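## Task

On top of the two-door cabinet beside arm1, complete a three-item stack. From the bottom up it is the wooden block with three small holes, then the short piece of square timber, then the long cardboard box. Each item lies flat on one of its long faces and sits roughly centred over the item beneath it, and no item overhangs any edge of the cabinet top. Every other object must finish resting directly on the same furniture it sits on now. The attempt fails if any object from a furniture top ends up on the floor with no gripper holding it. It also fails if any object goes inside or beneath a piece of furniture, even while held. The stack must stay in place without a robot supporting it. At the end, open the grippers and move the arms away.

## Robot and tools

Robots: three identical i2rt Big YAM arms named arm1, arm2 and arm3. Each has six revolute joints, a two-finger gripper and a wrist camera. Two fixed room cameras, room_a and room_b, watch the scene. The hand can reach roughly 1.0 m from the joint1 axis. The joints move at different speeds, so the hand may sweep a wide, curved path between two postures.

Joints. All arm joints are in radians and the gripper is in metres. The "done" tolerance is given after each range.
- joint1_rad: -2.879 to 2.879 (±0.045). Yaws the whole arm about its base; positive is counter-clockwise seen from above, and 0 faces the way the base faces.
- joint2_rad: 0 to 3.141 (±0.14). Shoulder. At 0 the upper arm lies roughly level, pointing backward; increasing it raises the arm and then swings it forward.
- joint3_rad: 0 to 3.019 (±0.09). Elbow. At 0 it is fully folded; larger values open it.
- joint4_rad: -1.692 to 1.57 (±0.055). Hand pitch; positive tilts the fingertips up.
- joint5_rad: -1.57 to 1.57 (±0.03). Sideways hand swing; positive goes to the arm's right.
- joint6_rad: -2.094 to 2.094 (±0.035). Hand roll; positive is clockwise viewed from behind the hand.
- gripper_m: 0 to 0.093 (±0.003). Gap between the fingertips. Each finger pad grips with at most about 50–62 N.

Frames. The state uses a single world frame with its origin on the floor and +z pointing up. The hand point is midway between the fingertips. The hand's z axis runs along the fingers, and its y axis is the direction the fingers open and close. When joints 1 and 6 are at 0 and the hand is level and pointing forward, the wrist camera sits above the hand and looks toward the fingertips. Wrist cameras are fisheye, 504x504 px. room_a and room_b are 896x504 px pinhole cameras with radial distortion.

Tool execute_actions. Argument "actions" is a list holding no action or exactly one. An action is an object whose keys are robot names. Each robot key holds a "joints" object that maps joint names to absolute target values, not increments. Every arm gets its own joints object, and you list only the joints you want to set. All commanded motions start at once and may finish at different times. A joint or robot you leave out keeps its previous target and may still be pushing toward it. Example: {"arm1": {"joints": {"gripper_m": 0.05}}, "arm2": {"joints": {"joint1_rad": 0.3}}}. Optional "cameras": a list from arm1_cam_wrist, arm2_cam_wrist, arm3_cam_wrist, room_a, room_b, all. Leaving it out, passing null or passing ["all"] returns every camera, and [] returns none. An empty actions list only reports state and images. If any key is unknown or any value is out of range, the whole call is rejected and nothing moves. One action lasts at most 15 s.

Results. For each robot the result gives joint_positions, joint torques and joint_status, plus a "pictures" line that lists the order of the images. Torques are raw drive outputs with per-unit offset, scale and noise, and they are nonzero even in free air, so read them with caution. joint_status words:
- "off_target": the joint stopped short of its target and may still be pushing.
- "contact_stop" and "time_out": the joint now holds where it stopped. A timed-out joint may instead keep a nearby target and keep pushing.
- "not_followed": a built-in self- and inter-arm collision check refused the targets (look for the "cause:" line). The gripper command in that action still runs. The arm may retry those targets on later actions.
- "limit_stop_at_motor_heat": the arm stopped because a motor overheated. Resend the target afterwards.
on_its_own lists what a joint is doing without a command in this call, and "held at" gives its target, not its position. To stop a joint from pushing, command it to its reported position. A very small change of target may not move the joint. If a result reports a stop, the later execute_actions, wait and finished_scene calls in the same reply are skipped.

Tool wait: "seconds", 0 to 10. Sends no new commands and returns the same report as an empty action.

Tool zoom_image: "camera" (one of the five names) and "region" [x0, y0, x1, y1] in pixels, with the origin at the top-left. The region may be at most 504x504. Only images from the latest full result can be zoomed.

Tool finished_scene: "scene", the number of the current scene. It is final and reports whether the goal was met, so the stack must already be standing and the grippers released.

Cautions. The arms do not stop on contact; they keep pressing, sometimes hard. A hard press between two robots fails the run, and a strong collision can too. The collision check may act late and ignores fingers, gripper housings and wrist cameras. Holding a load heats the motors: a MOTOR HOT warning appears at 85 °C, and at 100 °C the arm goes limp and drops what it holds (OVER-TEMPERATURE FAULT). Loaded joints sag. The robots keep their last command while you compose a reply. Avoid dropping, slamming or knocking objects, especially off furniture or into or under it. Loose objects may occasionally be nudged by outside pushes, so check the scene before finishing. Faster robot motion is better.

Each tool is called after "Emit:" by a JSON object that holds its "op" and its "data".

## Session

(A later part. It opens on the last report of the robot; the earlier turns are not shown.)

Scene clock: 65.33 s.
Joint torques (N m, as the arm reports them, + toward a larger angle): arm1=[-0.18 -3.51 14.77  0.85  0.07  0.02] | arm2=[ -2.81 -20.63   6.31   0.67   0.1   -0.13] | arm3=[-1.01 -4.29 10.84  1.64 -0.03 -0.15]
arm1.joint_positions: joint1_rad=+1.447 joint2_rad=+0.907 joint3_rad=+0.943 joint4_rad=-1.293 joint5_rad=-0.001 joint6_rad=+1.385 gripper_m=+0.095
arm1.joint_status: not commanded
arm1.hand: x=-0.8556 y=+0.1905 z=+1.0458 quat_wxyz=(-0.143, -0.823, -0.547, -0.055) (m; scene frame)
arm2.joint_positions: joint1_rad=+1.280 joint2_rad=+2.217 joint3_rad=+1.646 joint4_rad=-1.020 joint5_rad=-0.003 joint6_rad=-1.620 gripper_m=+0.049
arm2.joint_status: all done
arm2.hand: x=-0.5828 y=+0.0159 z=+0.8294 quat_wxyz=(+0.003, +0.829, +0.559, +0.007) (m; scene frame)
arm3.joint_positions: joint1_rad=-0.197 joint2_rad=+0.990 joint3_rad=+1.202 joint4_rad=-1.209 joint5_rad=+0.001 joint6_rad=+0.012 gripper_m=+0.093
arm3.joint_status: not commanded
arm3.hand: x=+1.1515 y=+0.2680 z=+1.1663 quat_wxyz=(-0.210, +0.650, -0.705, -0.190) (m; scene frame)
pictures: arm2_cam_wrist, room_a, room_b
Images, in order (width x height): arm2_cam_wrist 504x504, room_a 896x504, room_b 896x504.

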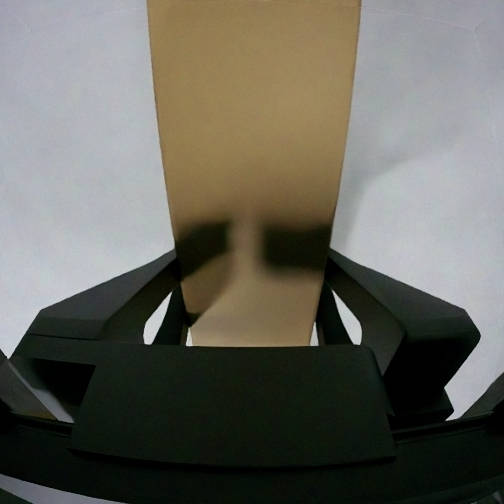

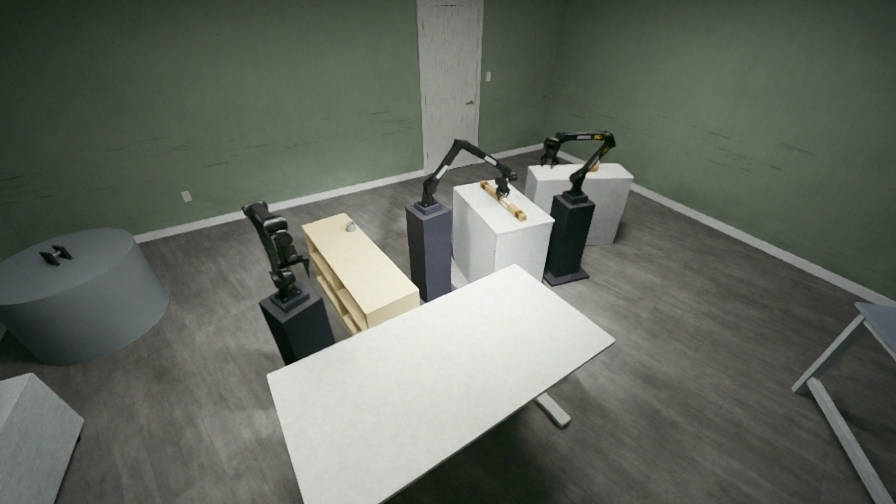

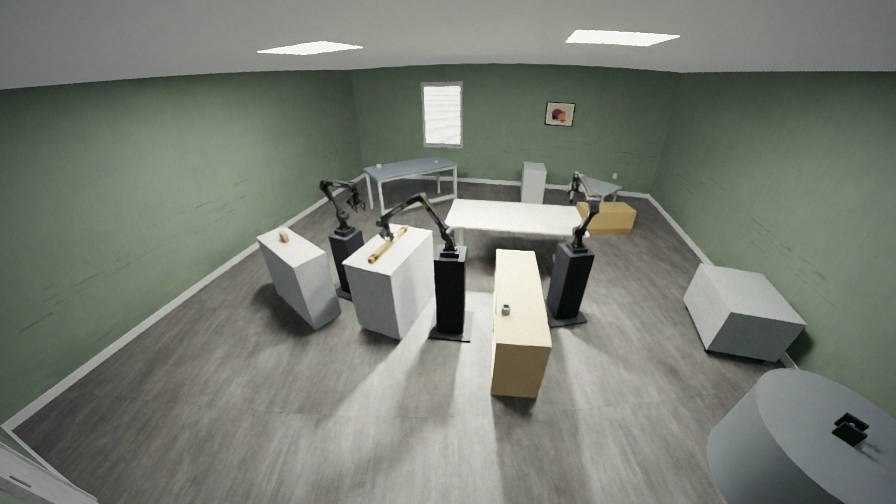

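Emit:
{"op": "execute_actions", "data": {"actions": [{"arm2":{"joints":{"joint2_rad":2.265,"joint4_rad":-0.975}}}], "cameras": ["room_b","arm2_cam_wrist"]}}

Emit:
{"op": "zoom_image", "data": {"camera": "room_b", "region": [340, 200, 430, 280]}}

Scene clock: 66.90 s.
Joint torques (N m, as the arm reports them, + toward a larger angle): arm1=[-0.2  -3.48 14.76  0.86  0.07  0.02] | arm2=[ -2.67 -16.73   6.28   1.26   0.13  -0.11] | arm3=[-1.04 -4.21 10.84  1.63 -0.03 -0.15]
arm1.joint_positions: joint1_rad=+1.447 joint2_rad=+0.907 joint3_rad=+0.943 joint4_rad=-1.293 joint5_rad=-0.001 joint6_rad=+1.385 gripper_m=+0.095
arm1.joint_status: not commanded
arm1.hand: x=-0.8556 y=+0.1905 z=+1.0458 quat_wxyz=(-0.143, -0.823, -0.547, -0.055) (m; scene frame)
arm2.joint_positions: joint1_rad=+1.280 joint2_rad=+2.221 joint3_rad=+1.646 joint4_rad=-0.997 joint5_rad=-0.004 joint6_rad=-1.623 gripper_m=+0.049
arm2.joint_status: all done
arm2.hand: x=-0.5874 y=+0.0179 z=+0.8273 quat_wxyz=(-0.005, +0.829, +0.560, +0.002) (m; scene frame)
arm3.joint_positions: joint1_rad=-0.197 joint2_rad=+0.990 joint3_rad=+1.202 joint4_rad=-1.209 joint5_rad=+0.001 joint6_rad=+0.012 gripper_m=+0.093
arm3.joint_status: not commanded
arm3.hand: x=+1.1515 y=+0.2680 z=+1.1663 quat_wxyz=(-0.210, +0.650, -0.705, -0.190) (m; scene frame)
pictures: arm2_cam_wrist, room_b
Images, in order (width x height): arm2_cam_wrist 504x504, room_b 896x504.

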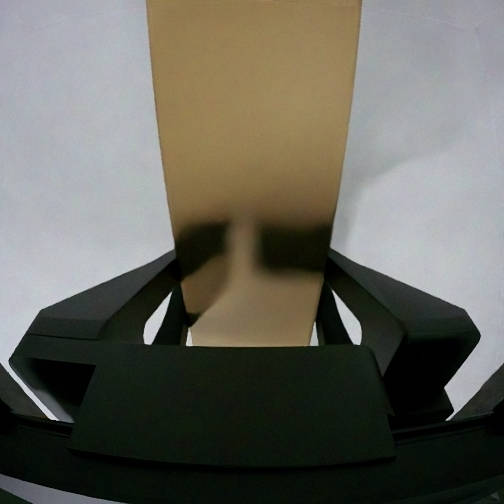

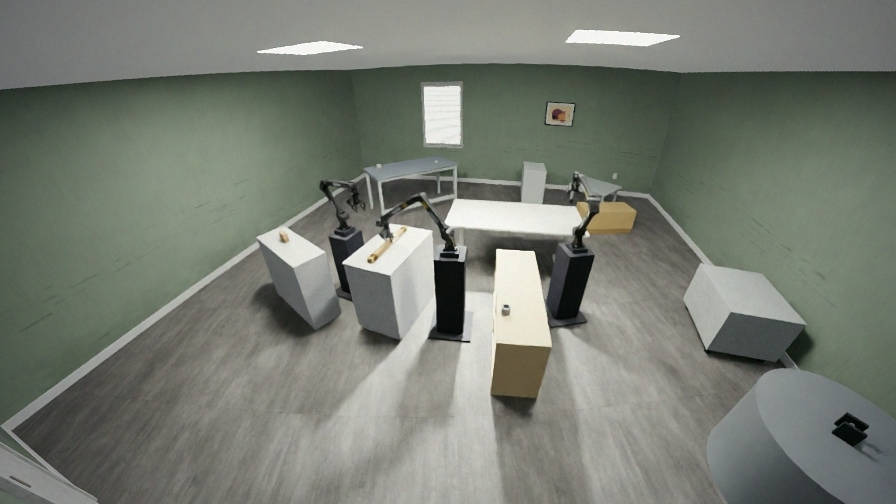

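Region (340, 200, 430, 280) of room_b's 896x504 image, scaled by 5.600, with more detail than that image has.

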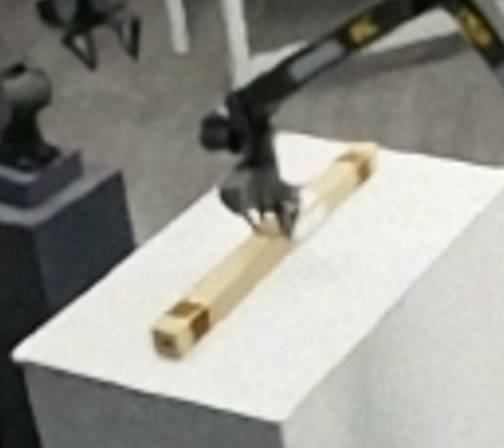

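Emit:
{"op": "execute_actions", "data": {"actions": []}}

Scene clock: 73.13 s.
Joint torques (N m, as the arm reports them, + toward a larger angle): arm1=[-0.2  -3.48 14.77  0.85  0.07  0.02] | arm2=[ -2.75 -17.31   6.24   1.26   0.14  -0.11] | arm3=[-1.   -4.22 10.85  1.61 -0.03 -0.16]
arm1.joint_positions: joint1_rad=+1.447 joint2_rad=+0.907 joint3_rad=+0.943 joint4_rad=-1.293 joint5_rad=-0.001 joint6_rad=+1.385 gripper_m=+0.095
arm1.joint_status: not commanded
arm1.hand: x=-0.8556 y=+0.1905 z=+1.0458 quat_wxyz=(-0.143, -0.823, -0.547, -0.055) (m; scene frame)
arm2.joint_positions: joint1_rad=+1.280 joint2_rad=+2.221 joint3_rad=+1.646 joint4_rad=-0.997 joint5_rad=-0.004 joint6_rad=-1.623 gripper_m=+0.049
arm2.joint_status: all done
arm2.hand: x=-0.5874 y=+0.0179 z=+0.8273 quat_wxyz=(-0.005, +0.829, +0.560, +0.002) (m; scene frame)
arm3.joint_positions: joint1_rad=-0.197 joint2_rad=+0.990 joint3_rad=+1.202 joint4_rad=-1.209 joint5_rad=+0.001 joint6_rad=+0.012 gripper_m=+0.093
arm3.joint_status: not commanded
arm3.hand: x=+1.1515 y=+0.2680 z=+1.1663 quat_wxyz=(-0.210, +0.650, -0.705, -0.190) (m; scene frame)
pictures: arm1_cam_wrist, arm2_cam_wrist, arm3_cam_wrist, room_a, room_b
Images, in order (width x height): arm1_cam_wrist 504x504, arm2_cam_wrist 504x504, arm3_cam_wrist 504x504, room_a 896x504, room_b 896x504.

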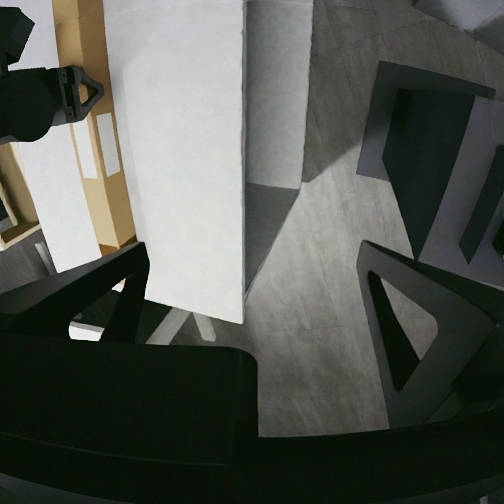

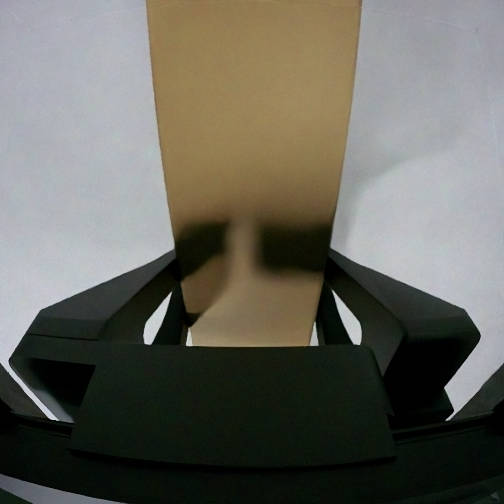

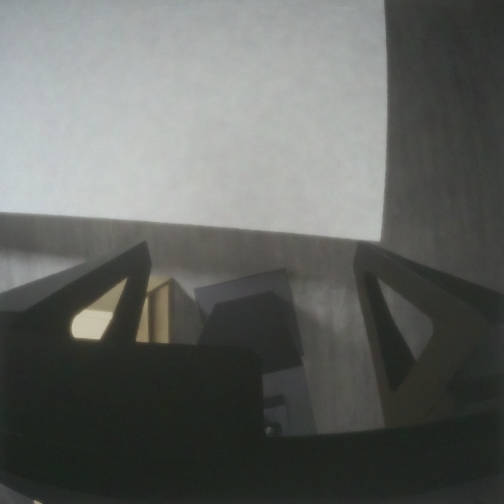

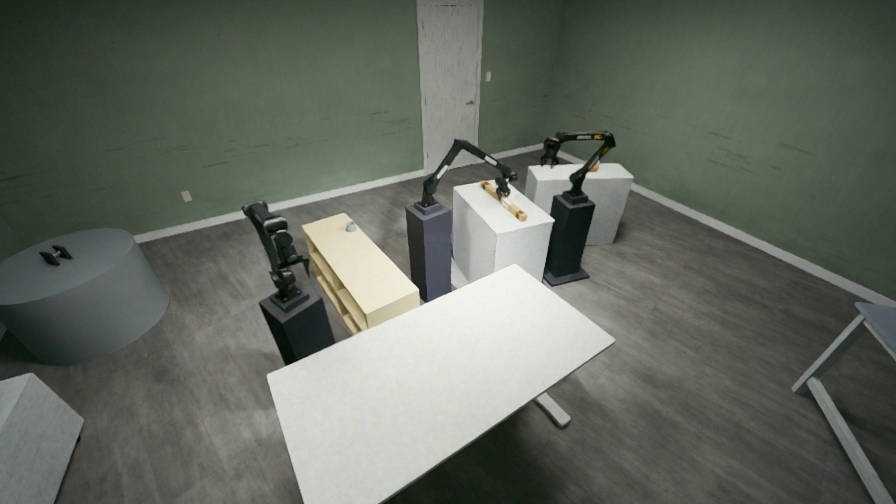

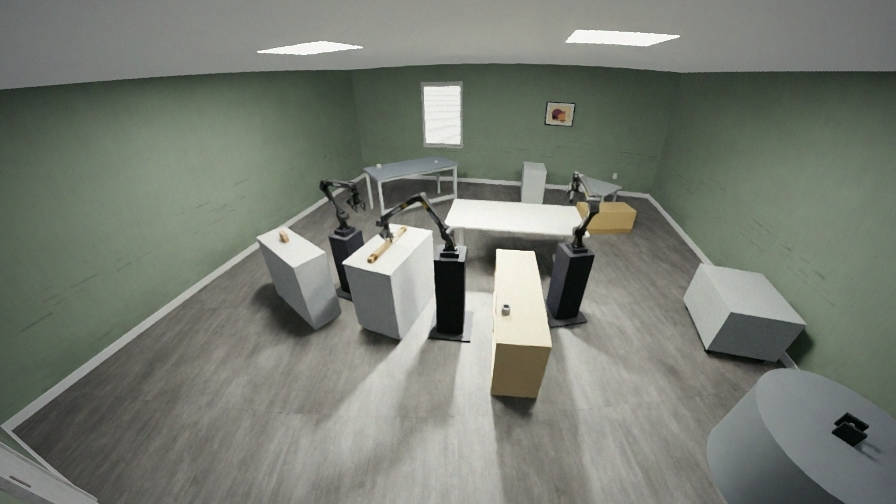

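Emit:
{"op": "execute_actions", "data": {"actions": [{"arm2":{"joints":{"gripper_m":0.093,"joint2_rad":2.22,"joint4_rad":-0.99}}}], "cameras": ["arm2_cam_wrist"]}}

Emit:
{"op": "execute_actions", "data": {"actions": [{"arm2":{"joints":{"joint2_rad":2.10,"joint3_rad":1.646}}}], "cameras": ["arm2_cam_wrist","room_b"]}}

Scene clock: 74.07 s.
Joint torques (N m, as the arm reports them, + toward a larger angle): arm1=[-0.18 -3.47 14.77  0.85  0.07  0.02] | arm2=[ -2.65 -21.16   6.29   0.5    0.09  -0.1 ] | arm3=[-1.01 -4.21 10.84  1.63 -0.03 -0.15]
arm1.joint_positions: joint1_rad=+1.447 joint2_rad=+0.907 joint3_rad=+0.943 joint4_rad=-1.293 joint5_rad=-0.001 joint6_rad=+1.385 gripper_m=+0.095
arm1.joint_status: not commanded
arm1.hand: x=-0.8556 y=+0.1905 z=+1.0458 quat_wxyz=(-0.143, -0.823, -0.547, -0.055) (m; scene frame)
arm2.joint_positions: joint1_rad=+1.280 joint2_rad=+2.221 joint3_rad=+1.646 joint4_rad=-0.997 joint5_rad=-0.003 joint6_rad=-1.623 gripper_m=+0.093
arm2.joint_status: all done
arm2.hand: x=-0.5873 y=+0.0181 z=+0.8273 quat_wxyz=(-0.005, +0.829, +0.560, +0.002) (m; scene frame)
arm3.joint_positions: joint1_rad=-0.197 joint2_rad=+0.990 joint3_rad=+1.202 joint4_rad=-1.209 joint5_rad=+0.001 joint6_rad=+0.012 gripper_m=+0.093
arm3.joint_status: not commanded
arm3.hand: x=+1.1515 y=+0.2680 z=+1.1663 quat_wxyz=(-0.210, +0.650, -0.705, -0.190) (m; scene frame)
pictures: arm2_cam_wrist
Images, in order (width x height): arm2_cam_wrist 504x504.

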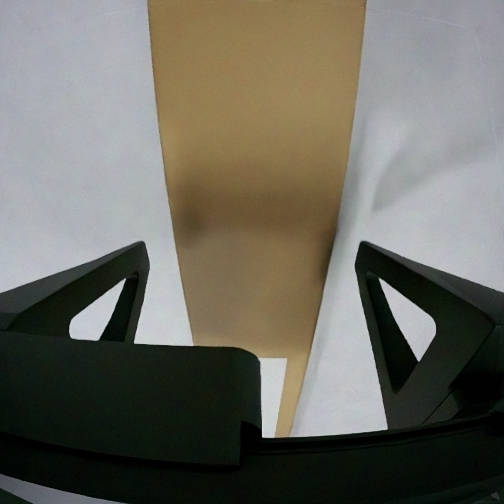

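Scene clock: 75.27 s.
Joint torques (N m, as the arm reports them, + toward a larger angle): arm1=[-0.18 -3.51 14.76  0.86  0.07  0.02] | arm2=[ -2.57 -19.34   7.04   0.84   0.09  -0.12] | arm3=[-1.04 -4.24 10.84  1.62 -0.03 -0.16]
arm1.joint_positions: joint1_rad=+1.447 joint2_rad=+0.907 joint3_rad=+0.943 joint4_rad=-1.293 joint5_rad=-0.001 joint6_rad=+1.385 gripper_m=+0.095
arm1.joint_status: not commanded
arm1.hand: x=-0.8556 y=+0.1905 z=+1.0458 quat_wxyz=(-0.143, -0.823, -0.547, -0.055) (m; scene frame)
arm2.joint_positions: joint1_rad=+1.280 joint2_rad=+2.089 joint3_rad=+1.646 joint4_rad=-0.997 joint5_rad=-0.003 joint6_rad=-1.623 gripper_m=+0.093
arm2.joint_status: all done
arm2.hand: x=-0.6055 y=+0.0254 z=+0.9085 quat_wxyz=(-0.062, +0.826, +0.559, -0.032) (m; scene frame)
arm3.joint_positions: joint1_rad=-0.197 joint2_rad=+0.990 joint3_rad=+1.202 joint4_rad=-1.209 joint5_rad=+0.001 joint6_rad=+0.012 gripper_m=+0.093
arm3.joint_status: not commanded
arm3.hand: x=+1.1515 y=+0.2680 z=+1.1663 quat_wxyz=(-0.210, +0.650, -0.705, -0.190) (m; scene frame)
pictures: arm2_cam_wrist, room_b
Images, in order (width x height): arm2_cam_wrist 504x504, room_b 896x504.

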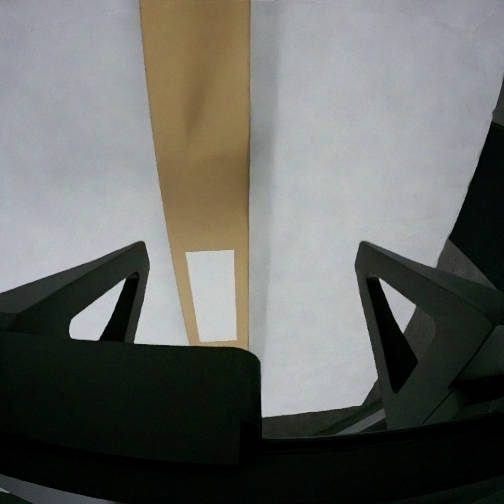

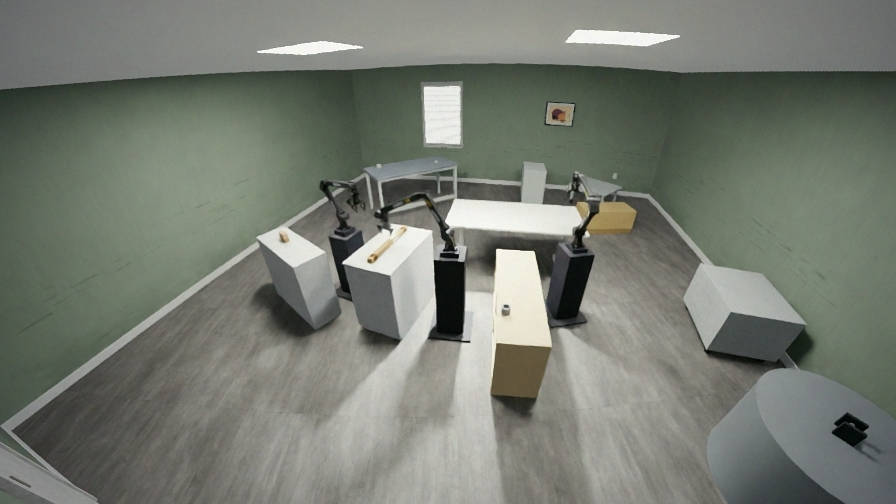

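Emit:
{"op": "execute_actions", "data": {"actions": [{"arm2":{"joints":{"joint1_rad":0.2,"joint2_rad":1.2,"joint3_rad":1.2,"joint4_rad":-1.0}}}], "cameras": ["room_b"]}}

Scene clock: 77.27 s.
Joint torques (N m, as the arm reports them, + toward a larger angle): arm1=[-0.22 -3.49 14.76  0.86  0.07  0.02] | arm2=[-2.1  -7.17  7.61  1.25 -0.09 -0.07] | arm3=[-1.08 -4.24 10.85  1.64 -0.03 -0.16]
arm1.joint_positions: joint1_rad=+1.447 joint2_rad=+0.907 joint3_rad=+0.943 joint4_rad=-1.293 joint5_rad=-0.001 joint6_rad=+1.385 gripper_m=+0.095
arm1.joint_status: not commanded
arm1.hand: x=-0.8556 y=+0.1905 z=+1.0458 quat_wxyz=(-0.143, -0.823, -0.547, -0.055) (m; scene frame)
arm2.joint_positions: joint1_rad=+0.201 joint2_rad=+1.184 joint3_rad=+1.213 joint4_rad=-0.997 joint5_rad=+0.002 joint6_rad=-1.623 gripper_m=+0.093
arm2.joint_status: all done
arm2.hand: x=-0.0452 y=+0.2118 z=+1.2069 quat_wxyz=(-0.303, +0.952, +0.052, +0.000) (m; scene frame)
arm3.joint_positions: joint1_rad=-0.197 joint2_rad=+0.990 joint3_rad=+1.202 joint4_rad=-1.209 joint5_rad=+0.001 joint6_rad=+0.012 gripper_m=+0.093
arm3.joint_status: not commanded
arm3.hand: x=+1.1515 y=+0.2680 z=+1.1663 quat_wxyz=(-0.210, +0.650, -0.705, -0.190) (m; scene frame)
pictures: room_b
Images, in order (width x height): room_b 896x504.

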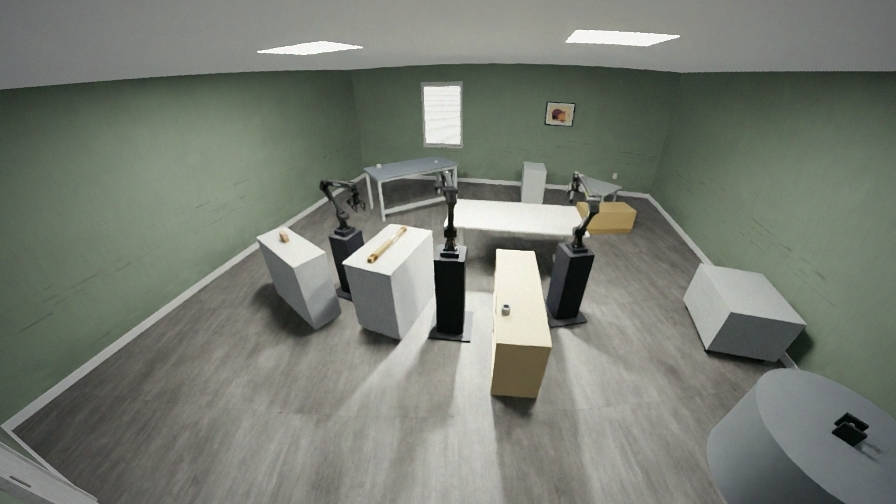

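Emit:
{"op": "execute_actions", "data": {"actions": [{"arm1":{"joints":{"joint1_rad":1.442,"joint2_rad":2.0,"joint3_rad":1.855,"joint4_rad":-1.40,"joint6_rad":1.39,"gripper_m":0.093}}}], "cameras": ["arm1_cam_wrist","room_b"]}}

Scene clock: 79.70 s.
Joint torques (N m, as the arm reports them, + toward a larger angle): arm1=[ -0.94 -20.45  13.61   0.34   0.07  -0.03] | arm2=[-2.11 -7.31  7.67  1.25 -0.09 -0.08] | arm3=[-1.08 -4.19 10.85  1.62 -0.03 -0.15]
arm1.joint_positions: joint1_rad=+1.447 joint2_rad=+2.017 joint3_rad=+1.802 joint4_rad=-1.398 joint5_rad=-0.001 joint6_rad=+1.385 gripper_m=+0.093
arm1.joint_status: all done
arm1.hand: x=-0.5993 y=+0.0183 z=+0.9089 quat_wxyz=(+0.020, -0.833, -0.552, +0.014) (m; scene frame)
arm2.joint_positions: joint1_rad=+0.201 joint2_rad=+1.184 joint3_rad=+1.213 joint4_rad=-0.997 joint5_rad=+0.002 joint6_rad=-1.623 gripper_m=+0.093
arm2.joint_status: not commanded
arm2.hand: x=-0.0452 y=+0.2118 z=+1.2069 quat_wxyz=(-0.303, +0.952, +0.052, +0.000) (m; scene frame)
arm3.joint_positions: joint1_rad=-0.197 joint2_rad=+0.990 joint3_rad=+1.202 joint4_rad=-1.209 joint5_rad=+0.001 joint6_rad=+0.012 gripper_m=+0.093
arm3.joint_status: not commanded
arm3.hand: x=+1.1515 y=+0.2680 z=+1.1663 quat_wxyz=(-0.210, +0.650, -0.705, -0.190) (m; scene frame)
pictures: arm1_cam_wrist, room_b
Images, in order (width x height): arm1_cam_wrist 504x504, room_b 896x504.

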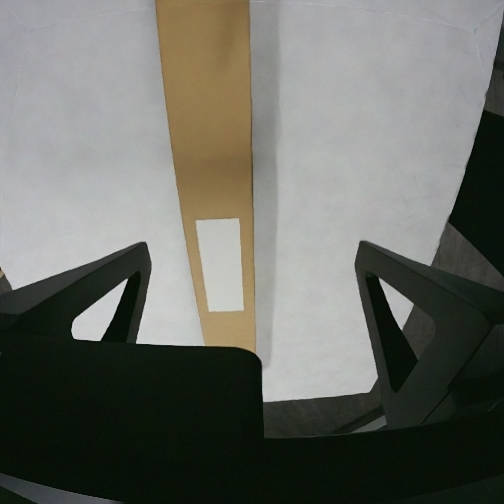

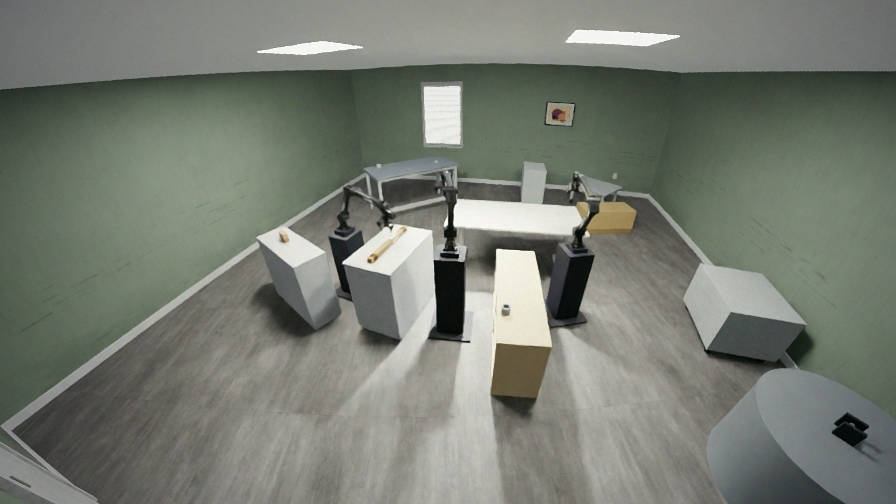

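Emit:
{"op": "execute_actions", "data": {"actions": [{"arm1":{"joints":{"joint2_rad":2.062,"joint3_rad":1.78,"joint4_rad":-1.287}}}], "cameras": ["arm1_cam_wrist"]}}

Scene clock: 82.80 s.
Joint torques (N m, as the arm reports them, + toward a larger angle): arm1=[ -0.94 -20.06   8.9    0.92   0.08  -0.03] | arm2=[-1.99 -7.38  7.68  1.18 -0.09 -0.06] | arm3=[-1.04 -4.22 10.83  1.63 -0.03 -0.16]
arm1.joint_positions: joint1_rad=+1.447 joint2_rad=+2.069 joint3_rad=+1.779 joint4_rad=-1.296 joint5_rad=-0.001 joint6_rad=+1.385 gripper_m=+0.093
arm1.joint_status: all done
arm1.hand: x=-0.5870 y=+0.0096 z=+0.8689 quat_wxyz=(+0.008, -0.834, -0.552, +0.009) (m; scene frame)
arm2.joint_positions: joint1_rad=+0.201 joint2_rad=+1.184 joint3_rad=+1.213 joint4_rad=-0.997 joint5_rad=+0.002 joint6_rad=-1.623 gripper_m=+0.093
arm2.joint_status: not commanded
arm2.hand: x=-0.0452 y=+0.2118 z=+1.2069 quat_wxyz=(-0.303, +0.952, +0.052, +0.000) (m; scene frame)
arm3.joint_positions: joint1_rad=-0.197 joint2_rad=+0.990 joint3_rad=+1.202 joint4_rad=-1.209 joint5_rad=+0.001 joint6_rad=+0.012 gripper_m=+0.093
arm3.joint_status: not commanded
arm3.hand: x=+1.1515 y=+0.2680 z=+1.1663 quat_wxyz=(-0.210, +0.650, -0.705, -0.190) (m; scene frame)
pictures: arm1_cam_wrist
Images, in order (width x height): arm1_cam_wrist 504x504.

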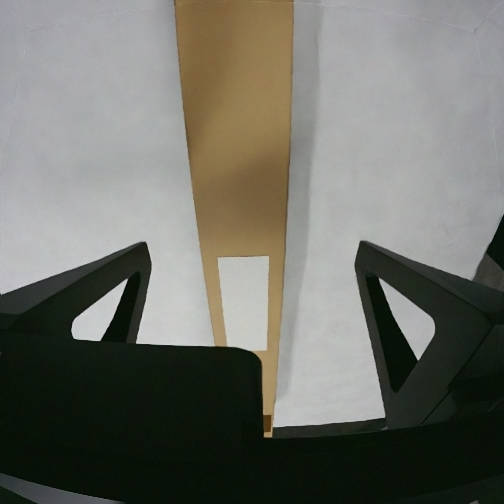

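Emit:
{"op": "execute_actions", "data": {"actions": [{"arm1":{"joints":{"joint2_rad":2.128,"joint3_rad":1.775,"joint4_rad":-1.228}}}], "cameras": ["arm1_cam_wrist"]}}

Scene clock: 84.07 s.
Joint torques (N m, as the arm reports them, + toward a larger angle): arm1=[ -0.95 -20.95   8.76   0.85   0.07  -0.03] | arm2=[-2.31 -7.26  7.7   1.26 -0.1  -0.06] | arm3=[-1.03 -4.24 10.85  1.63 -0.03 -0.15]
arm1.joint_positions: joint1_rad=+1.447 joint2_rad=+2.138 joint3_rad=+1.773 joint4_rad=-1.236 joint5_rad=-0.001 joint6_rad=+1.385 gripper_m=+0.093
arm1.joint_status: all done
arm1.hand: x=-0.5815 y=+0.0053 z=+0.8244 quat_wxyz=(+0.015, -0.833, -0.552, +0.012) (m; scene frame)
arm2.joint_positions: joint1_rad=+0.201 joint2_rad=+1.184 joint3_rad=+1.213 joint4_rad=-0.997 joint5_rad=+0.002 joint6_rad=-1.623 gripper_m=+0.093
arm2.joint_status: not commanded
arm2.hand: x=-0.0452 y=+0.2118 z=+1.2069 quat_wxyz=(-0.303, +0.952, +0.052, +0.000) (m; scene frame)
arm3.joint_positions: joint1_rad=-0.197 joint2_rad=+0.990 joint3_rad=+1.202 joint4_rad=-1.209 joint5_rad=+0.001 joint6_rad=+0.012 gripper_m=+0.093
arm3.joint_status: not commanded
arm3.hand: x=+1.1515 y=+0.2680 z=+1.1663 quat_wxyz=(-0.210, +0.650, -0.705, -0.190) (m; scene frame)
pictures: arm1_cam_wrist
Images, in order (width x height): arm1_cam_wrist 504x504.

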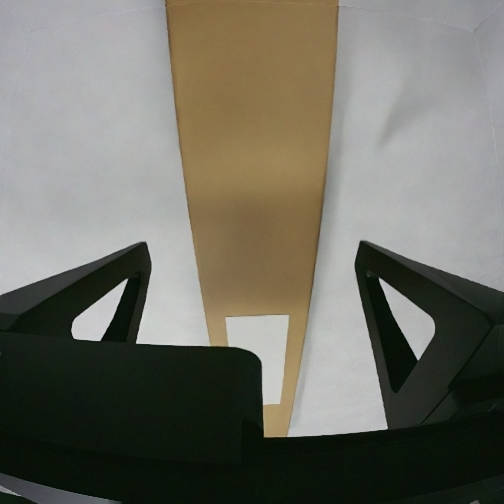

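Emit:
{"op": "execute_actions", "data": {"actions": [{"arm1":{"joints":{"gripper_m":0.03}}}], "cameras": ["arm1_cam_wrist","room_a","room_b"]}}

Emit:
{"op": "zoom_image", "data": {"camera": "room_b", "region": [240, 170, 460, 300]}}

Emit:
{"op": "zoom_image", "data": {"camera": "room_a", "region": [430, 110, 670, 260]}}

Scene clock: 85.20 s.
Joint torques (N m, as the arm reports them, + toward a larger angle): arm1=[ -0.95 -20.92   8.75   0.83   0.07  -0.04] | arm2=[-2.13 -7.22  7.69  1.2  -0.11 -0.05] | arm3=[-1.01 -4.2  10.83  1.64 -0.03 -0.16]
arm1.joint_positions: joint1_rad=+1.447 joint2_rad=+2.138 joint3_rad=+1.773 joint4_rad=-1.235 joint5_rad=-0.001 joint6_rad=+1.385 gripper_m=+0.049
arm1.joint_status: gripper_m off_target (ended at +0.049, target +0.030)
arm1.hand: x=-0.5813 y=+0.0052 z=+0.8244 quat_wxyz=(+0.014, -0.833, -0.552, +0.012) (m; scene frame)
arm2.joint_positions: joint1_rad=+0.201 joint2_rad=+1.184 joint3_rad=+1.213 joint4_rad=-0.997 joint5_rad=+0.002 joint6_rad=-1.623 gripper_m=+0.093
arm2.joint_status: not commanded
arm2.hand: x=-0.0452 y=+0.2118 z=+1.2069 quat_wxyz=(-0.303, +0.952, +0.052, +0.000) (m; scene frame)
arm3.joint_positions: joint1_rad=-0.197 joint2_rad=+0.990 joint3_rad=+1.202 joint4_rad=-1.209 joint5_rad=+0.001 joint6_rad=+0.012 gripper_m=+0.093
arm3.joint_status: not commanded
arm3.hand: x=+1.1515 y=+0.2680 z=+1.1663 quat_wxyz=(-0.210, +0.650, -0.705, -0.190) (m; scene frame)
pictures: arm1_cam_wrist, room_a, room_b
Images, in order (width x height): arm1_cam_wrist 504x504, room_a 896x504, room_b 896x504.

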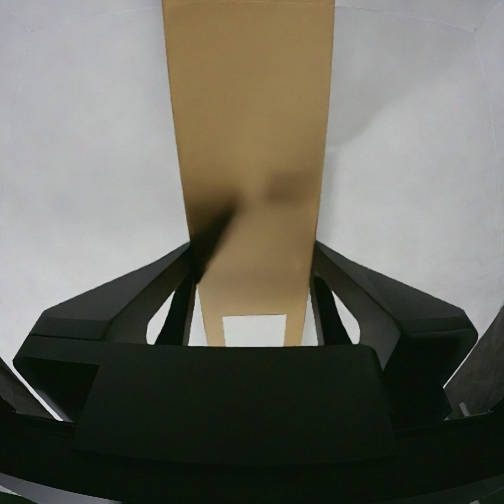

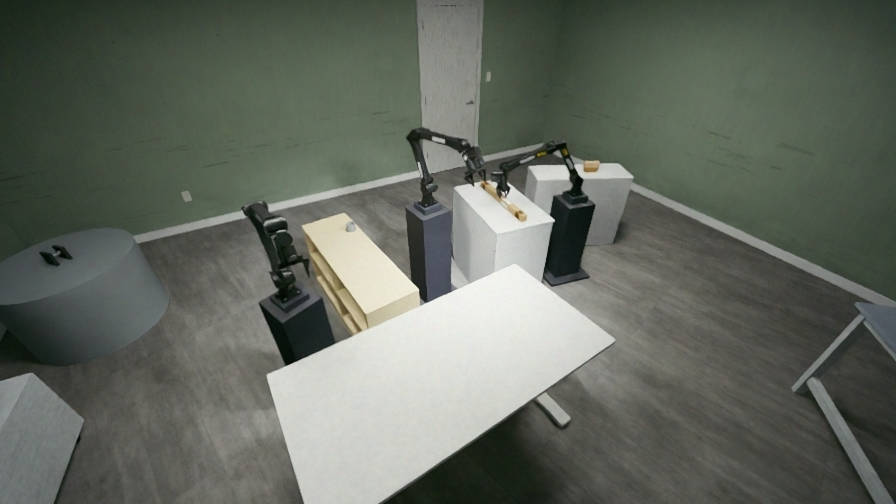

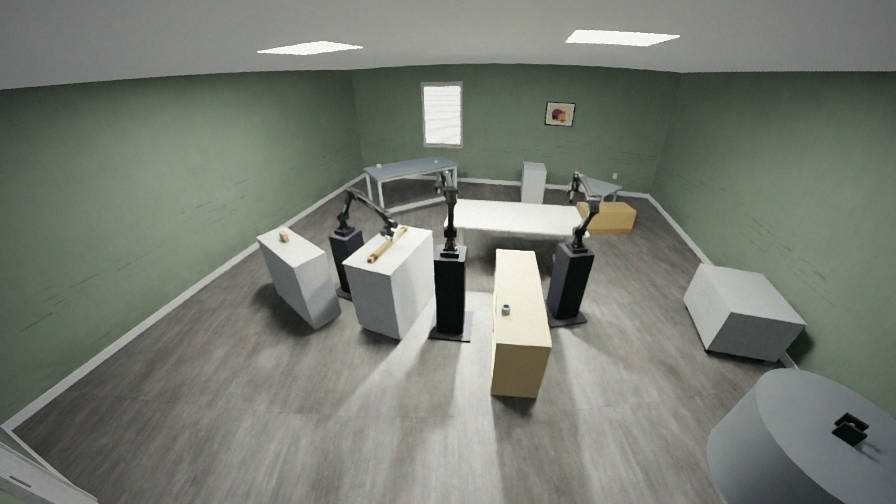

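Region (240, 170, 460, 300) of room_b's 896x504 image, scaled by 2.291, with more detail than that image has; it fills the top 298 rows of this view, and the rest is white.

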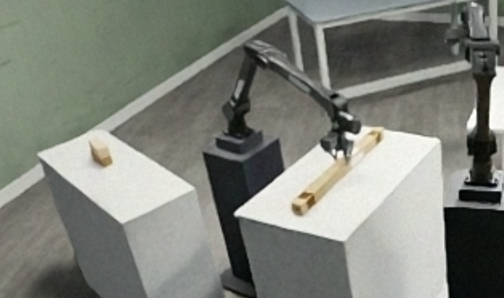

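Region (430, 110, 670, 260) of room_a's 896x504 image, scaled by 2.100, with more detail than that image has; it fills the top 315 rows of this view, and the rest is white.

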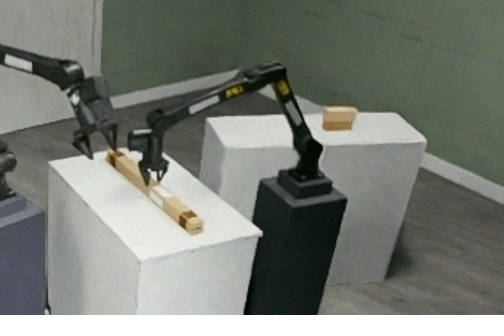

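Emit:
{"op": "execute_actions", "data": {"actions": [{"arm1":{"joints":{"joint2_rad":2.03,"joint4_rad":-1.33}}}], "cameras": []}}

Emit:
{"op": "execute_actions", "data": {"actions": [{"arm1":{"joints":{"joint2_rad":1.82,"joint3_rad":1.83,"joint4_rad":-1.555}}}], "cameras": ["arm1_cam_wrist","room_b"]}}

Scene clock: 88.17 s.
Joint torques (N m, as the arm reports them, + toward a larger angle): arm1=[ -0.92 -18.99   9.55   0.13   0.07  -0.03] | arm2=[-1.85 -7.28  7.75  1.29 -0.1  -0.09] | arm3=[-0.98 -4.24 10.83  1.64 -0.03 -0.16]
arm1.joint_positions: joint1_rad=+1.447 joint2_rad=+2.032 joint3_rad=+1.768 joint4_rad=-1.323 joint5_rad=-0.001 joint6_rad=+1.385 gripper_m=+0.049
arm1.joint_status: all done
arm1.hand: x=-0.5939 y=+0.0144 z=+0.8873 quat_wxyz=(+0.008, -0.834, -0.552, +0.009) (m; scene frame)
arm2.joint_positions: joint1_rad=+0.201 joint2_rad=+1.184 joint3_rad=+1.213 joint4_rad=-0.997 joint5_rad=+0.002 joint6_rad=-1.623 gripper_m=+0.093
arm2.joint_status: not commanded
arm2.hand: x=-0.0452 y=+0.2118 z=+1.2069 quat_wxyz=(-0.303, +0.952, +0.052, +0.000) (m; scene frame)
arm3.joint_positions: joint1_rad=-0.197 joint2_rad=+0.990 joint3_rad=+1.202 joint4_rad=-1.209 joint5_rad=+0.001 joint6_rad=+0.012 gripper_m=+0.093
arm3.joint_status: not commanded
arm3.hand: x=+1.1515 y=+0.2680 z=+1.1663 quat_wxyz=(-0.210, +0.650, -0.705, -0.190) (m; scene frame)
pictures: none
No camera images: the call's "cameras" was empty. Leave "cameras" out to get every camera's image.

Scene clock: 89.50 s.
Joint torques (N m, as the arm reports them, + toward a larger angle): arm1=[ -0.91 -16.98  11.99   0.21   0.07  -0.03] | arm2=[-2.07 -7.37  7.66  1.19 -0.09 -0.08] | arm3=[-1.02 -4.24 10.83  1.63 -0.03 -0.15]
arm1.joint_positions: joint1_rad=+1.447 joint2_rad=+1.828 joint3_rad=+1.797 joint4_rad=-1.549 joint5_rad=-0.001 joint6_rad=+1.385 gripper_m=+0.049
arm1.joint_status: all done
arm1.hand: x=-0.6362 y=+0.0443 z=+1.0156 quat_wxyz=(+0.005, -0.834, -0.552, +0.008) (m; scene frame)
arm2.joint_positions: joint1_rad=+0.201 joint2_rad=+1.184 joint3_rad=+1.213 joint4_rad=-0.997 joint5_rad=+0.002 joint6_rad=-1.623 gripper_m=+0.093
arm2.joint_status: not commanded
arm2.hand: x=-0.0452 y=+0.2118 z=+1.2069 quat_wxyz=(-0.303, +0.952, +0.052, +0.000) (m; scene frame)
arm3.joint_positions: joint1_rad=-0.197 joint2_rad=+0.990 joint3_rad=+1.202 joint4_rad=-1.209 joint5_rad=+0.001 joint6_rad=+0.012 gripper_m=+0.093
arm3.joint_status: not commanded
arm3.hand: x=+1.1515 y=+0.2680 z=+1.1663 quat_wxyz=(-0.210, +0.650, -0.705, -0.190) (m; scene frame)
pictures: arm1_cam_wrist, room_b
Images, in order (width x height): arm1_cam_wrist 504x504, room_b 896x504.

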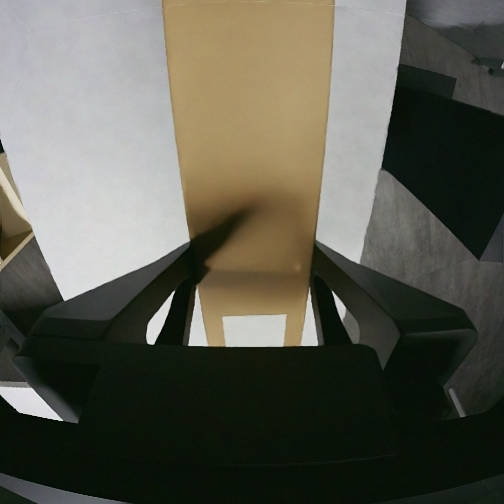

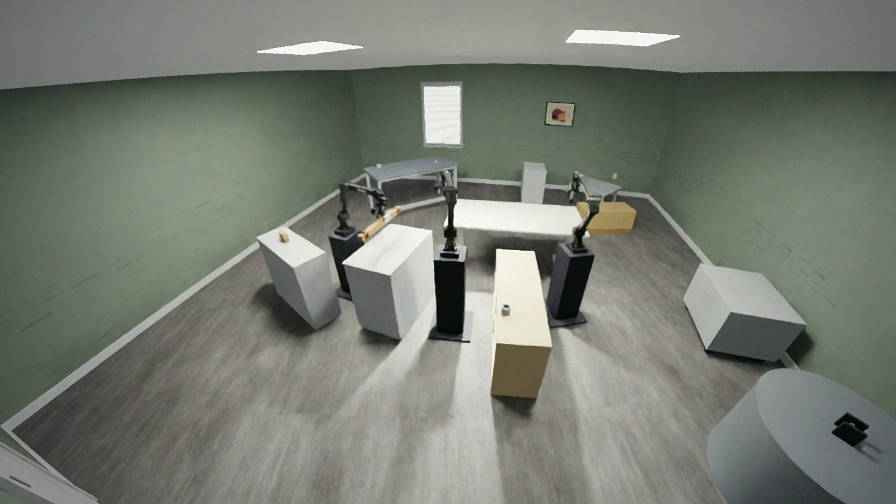

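Emit:
{"op": "execute_actions", "data": {"actions": [{"arm1":{"joints":{"joint1_rad":-0.84,"joint6_rad":1.015}}}], "cameras": ["arm1_cam_wrist","room_a","room_b"]}}

Emit:
{"op": "zoom_image", "data": {"camera": "room_b", "region": [220, 170, 400, 300]}}

Emit:
{"op": "zoom_image", "data": {"camera": "room_a", "region": [500, 110, 680, 230]}}

Scene clock: 92.30 s.
Joint torques (N m, as the arm reports them, + toward a larger angle): arm1=[  0.18 -18.32  12.09   0.26   0.    -0.22] | arm2=[-1.98 -7.31  7.73  1.29 -0.1  -0.06] | arm3=[-1.06 -4.19 10.83  1.64 -0.03 -0.16]
arm1.joint_positions: joint1_rad=-0.847 joint2_rad=+1.840 joint3_rad=+1.797 joint4_rad=-1.549 joint5_rad=+0.000 joint6_rad=+1.031 gripper_m=+0.049
arm1.joint_status: all done
arm1.hand: x=-1.6510 y=+0.2113 z=+1.0198 quat_wxyz=(+0.001, -0.927, +0.376, -0.004) (m; scene frame)
arm2.joint_positions: joint1_rad=+0.201 joint2_rad=+1.184 joint3_rad=+1.213 joint4_rad=-0.997 joint5_rad=+0.002 joint6_rad=-1.623 gripper_m=+0.093
arm2.joint_status: not commanded
arm2.hand: x=-0.0452 y=+0.2118 z=+1.2069 quat_wxyz=(-0.303, +0.952, +0.052, +0.000) (m; scene frame)
arm3.joint_positions: joint1_rad=-0.197 joint2_rad=+0.990 joint3_rad=+1.202 joint4_rad=-1.209 joint5_rad=+0.001 joint6_rad=+0.012 gripper_m=+0.093
arm3.joint_status: not commanded
arm3.hand: x=+1.1515 y=+0.2680 z=+1.1663 quat_wxyz=(-0.210, +0.650, -0.705, -0.190) (m; scene frame)
pictures: arm1_cam_wrist, room_a, room_b
Images, in order (width x height): arm1_cam_wrist 504x504, room_a 896x504, room_b 896x504.

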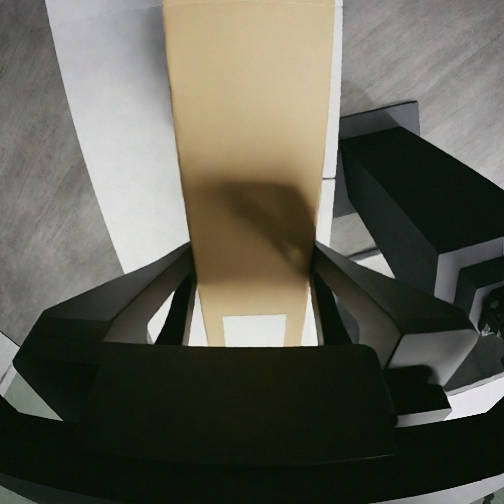

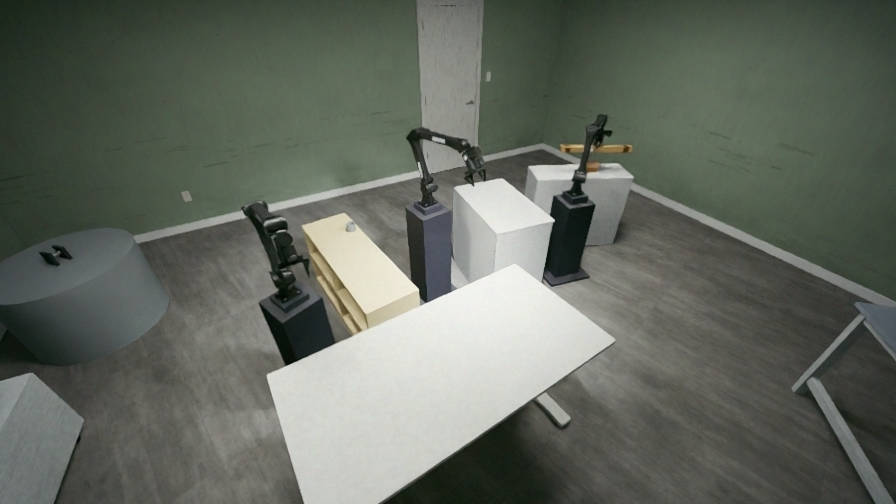

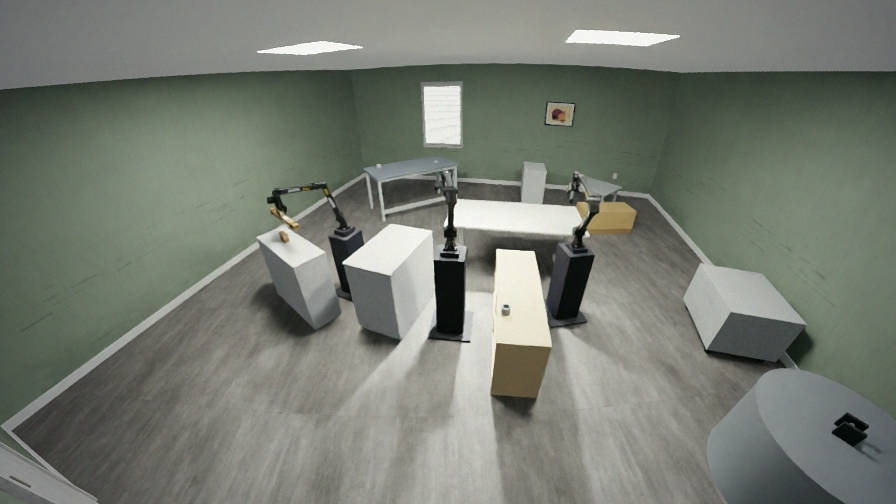

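Region (220, 170, 400, 300) of room_b's 896x504 image, scaled by 2.800, with more detail than that image has.

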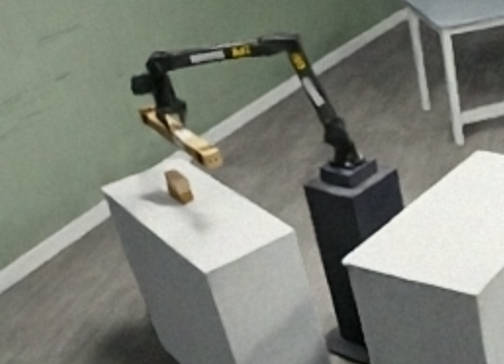

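Region (500, 110, 680, 230) of room_a's 896x504 image, scaled by 2.800, with more detail than that image has.

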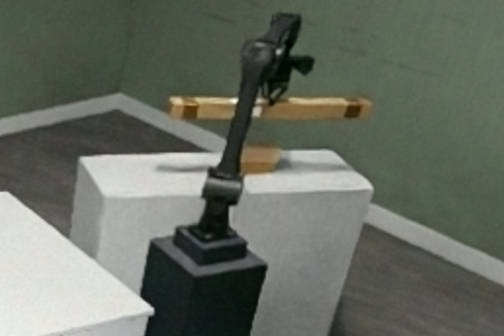

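Emit:
{"op": "zoom_image", "data": {"camera": "arm1_cam_wrist", "region": [0, 0, 504, 300]}}

Region (0, 0, 504, 300) of arm1_cam_wrist's 504x504 image, scaled by 1.000; it fills the top 300 rows of this view, and the rest is white.

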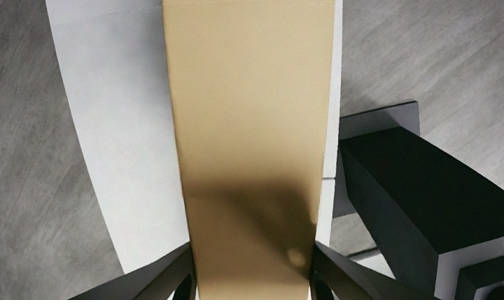

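Emit:
{"op": "execute_actions", "data": {"actions": [{"arm1":{"joints":{"joint1_rad":-0.785,"joint2_rad":1.66,"joint3_rad":1.545,"joint4_rad":-1.445,"joint6_rad":1.02}}}], "cameras": ["arm1_cam_wrist","room_a","room_b"]}}

Scene clock: 97.40 s.
Joint torques (N m, as the arm reports them, + toward a larger angle): arm1=[ -0.73 -14.4    9.38   1.06   0.    -0.18] | arm2=[-1.93 -7.09  7.73  1.29 -0.11 -0.07] | arm3=[-1.08 -4.25 10.83  1.63 -0.03 -0.15]
arm1.joint_positions: joint1_rad=-0.778 joint2_rad=+1.665 joint3_rad=+1.543 joint4_rad=-1.455 joint5_rad=+0.000 joint6_rad=+1.031 gripper_m=+0.049
arm1.joint_status: all done
arm1.hand: x=-1.5813 y=+0.1940 z=+1.0125 quat_wxyz=(-0.003, -0.939, +0.344, +0.002) (m; scene frame)
arm2.joint_positions: joint1_rad=+0.201 joint2_rad=+1.184 joint3_rad=+1.213 joint4_rad=-0.997 joint5_rad=+0.002 joint6_rad=-1.623 gripper_m=+0.093
arm2.joint_status: not commanded
arm2.hand: x=-0.0452 y=+0.2118 z=+1.2069 quat_wxyz=(-0.303, +0.952, +0.052, +0.000) (m; scene frame)
arm3.joint_positions: joint1_rad=-0.197 joint2_rad=+0.990 joint3_rad=+1.202 joint4_rad=-1.209 joint5_rad=+0.001 joint6_rad=+0.012 gripper_m=+0.093
arm3.joint_status: not commanded
arm3.hand: x=+1.1515 y=+0.2680 z=+1.1663 quat_wxyz=(-0.210, +0.650, -0.705, -0.190) (m; scene frame)
pictures: arm1_cam_wrist, room_a, room_b
Images, in order (width x height): arm1_cam_wrist 504x504, room_a 896x504, room_b 896x504.

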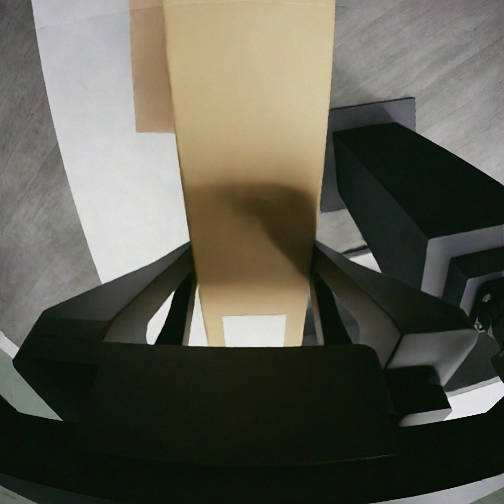

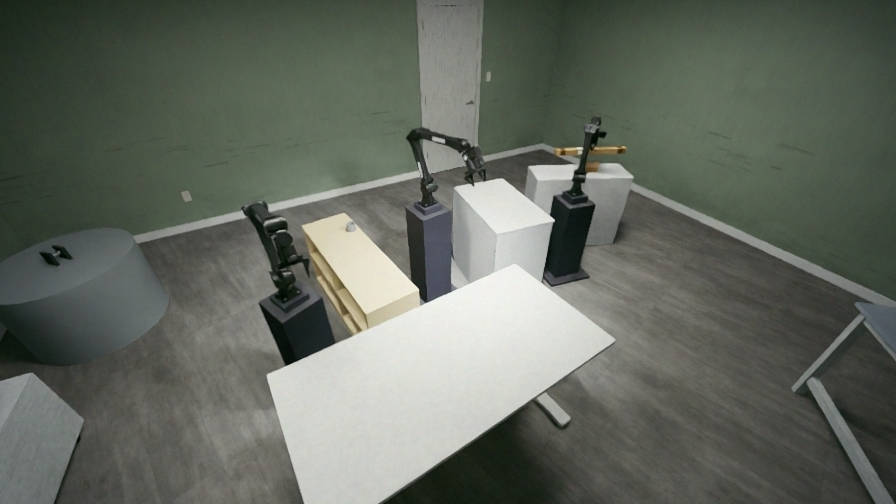

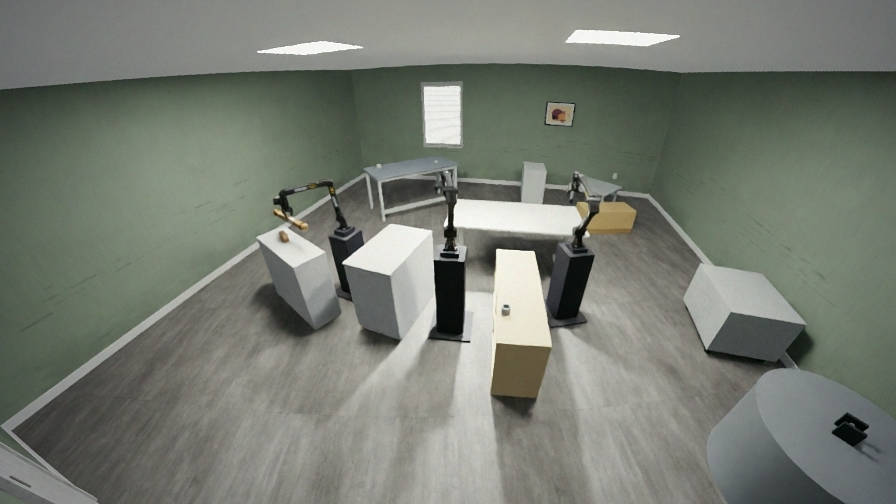

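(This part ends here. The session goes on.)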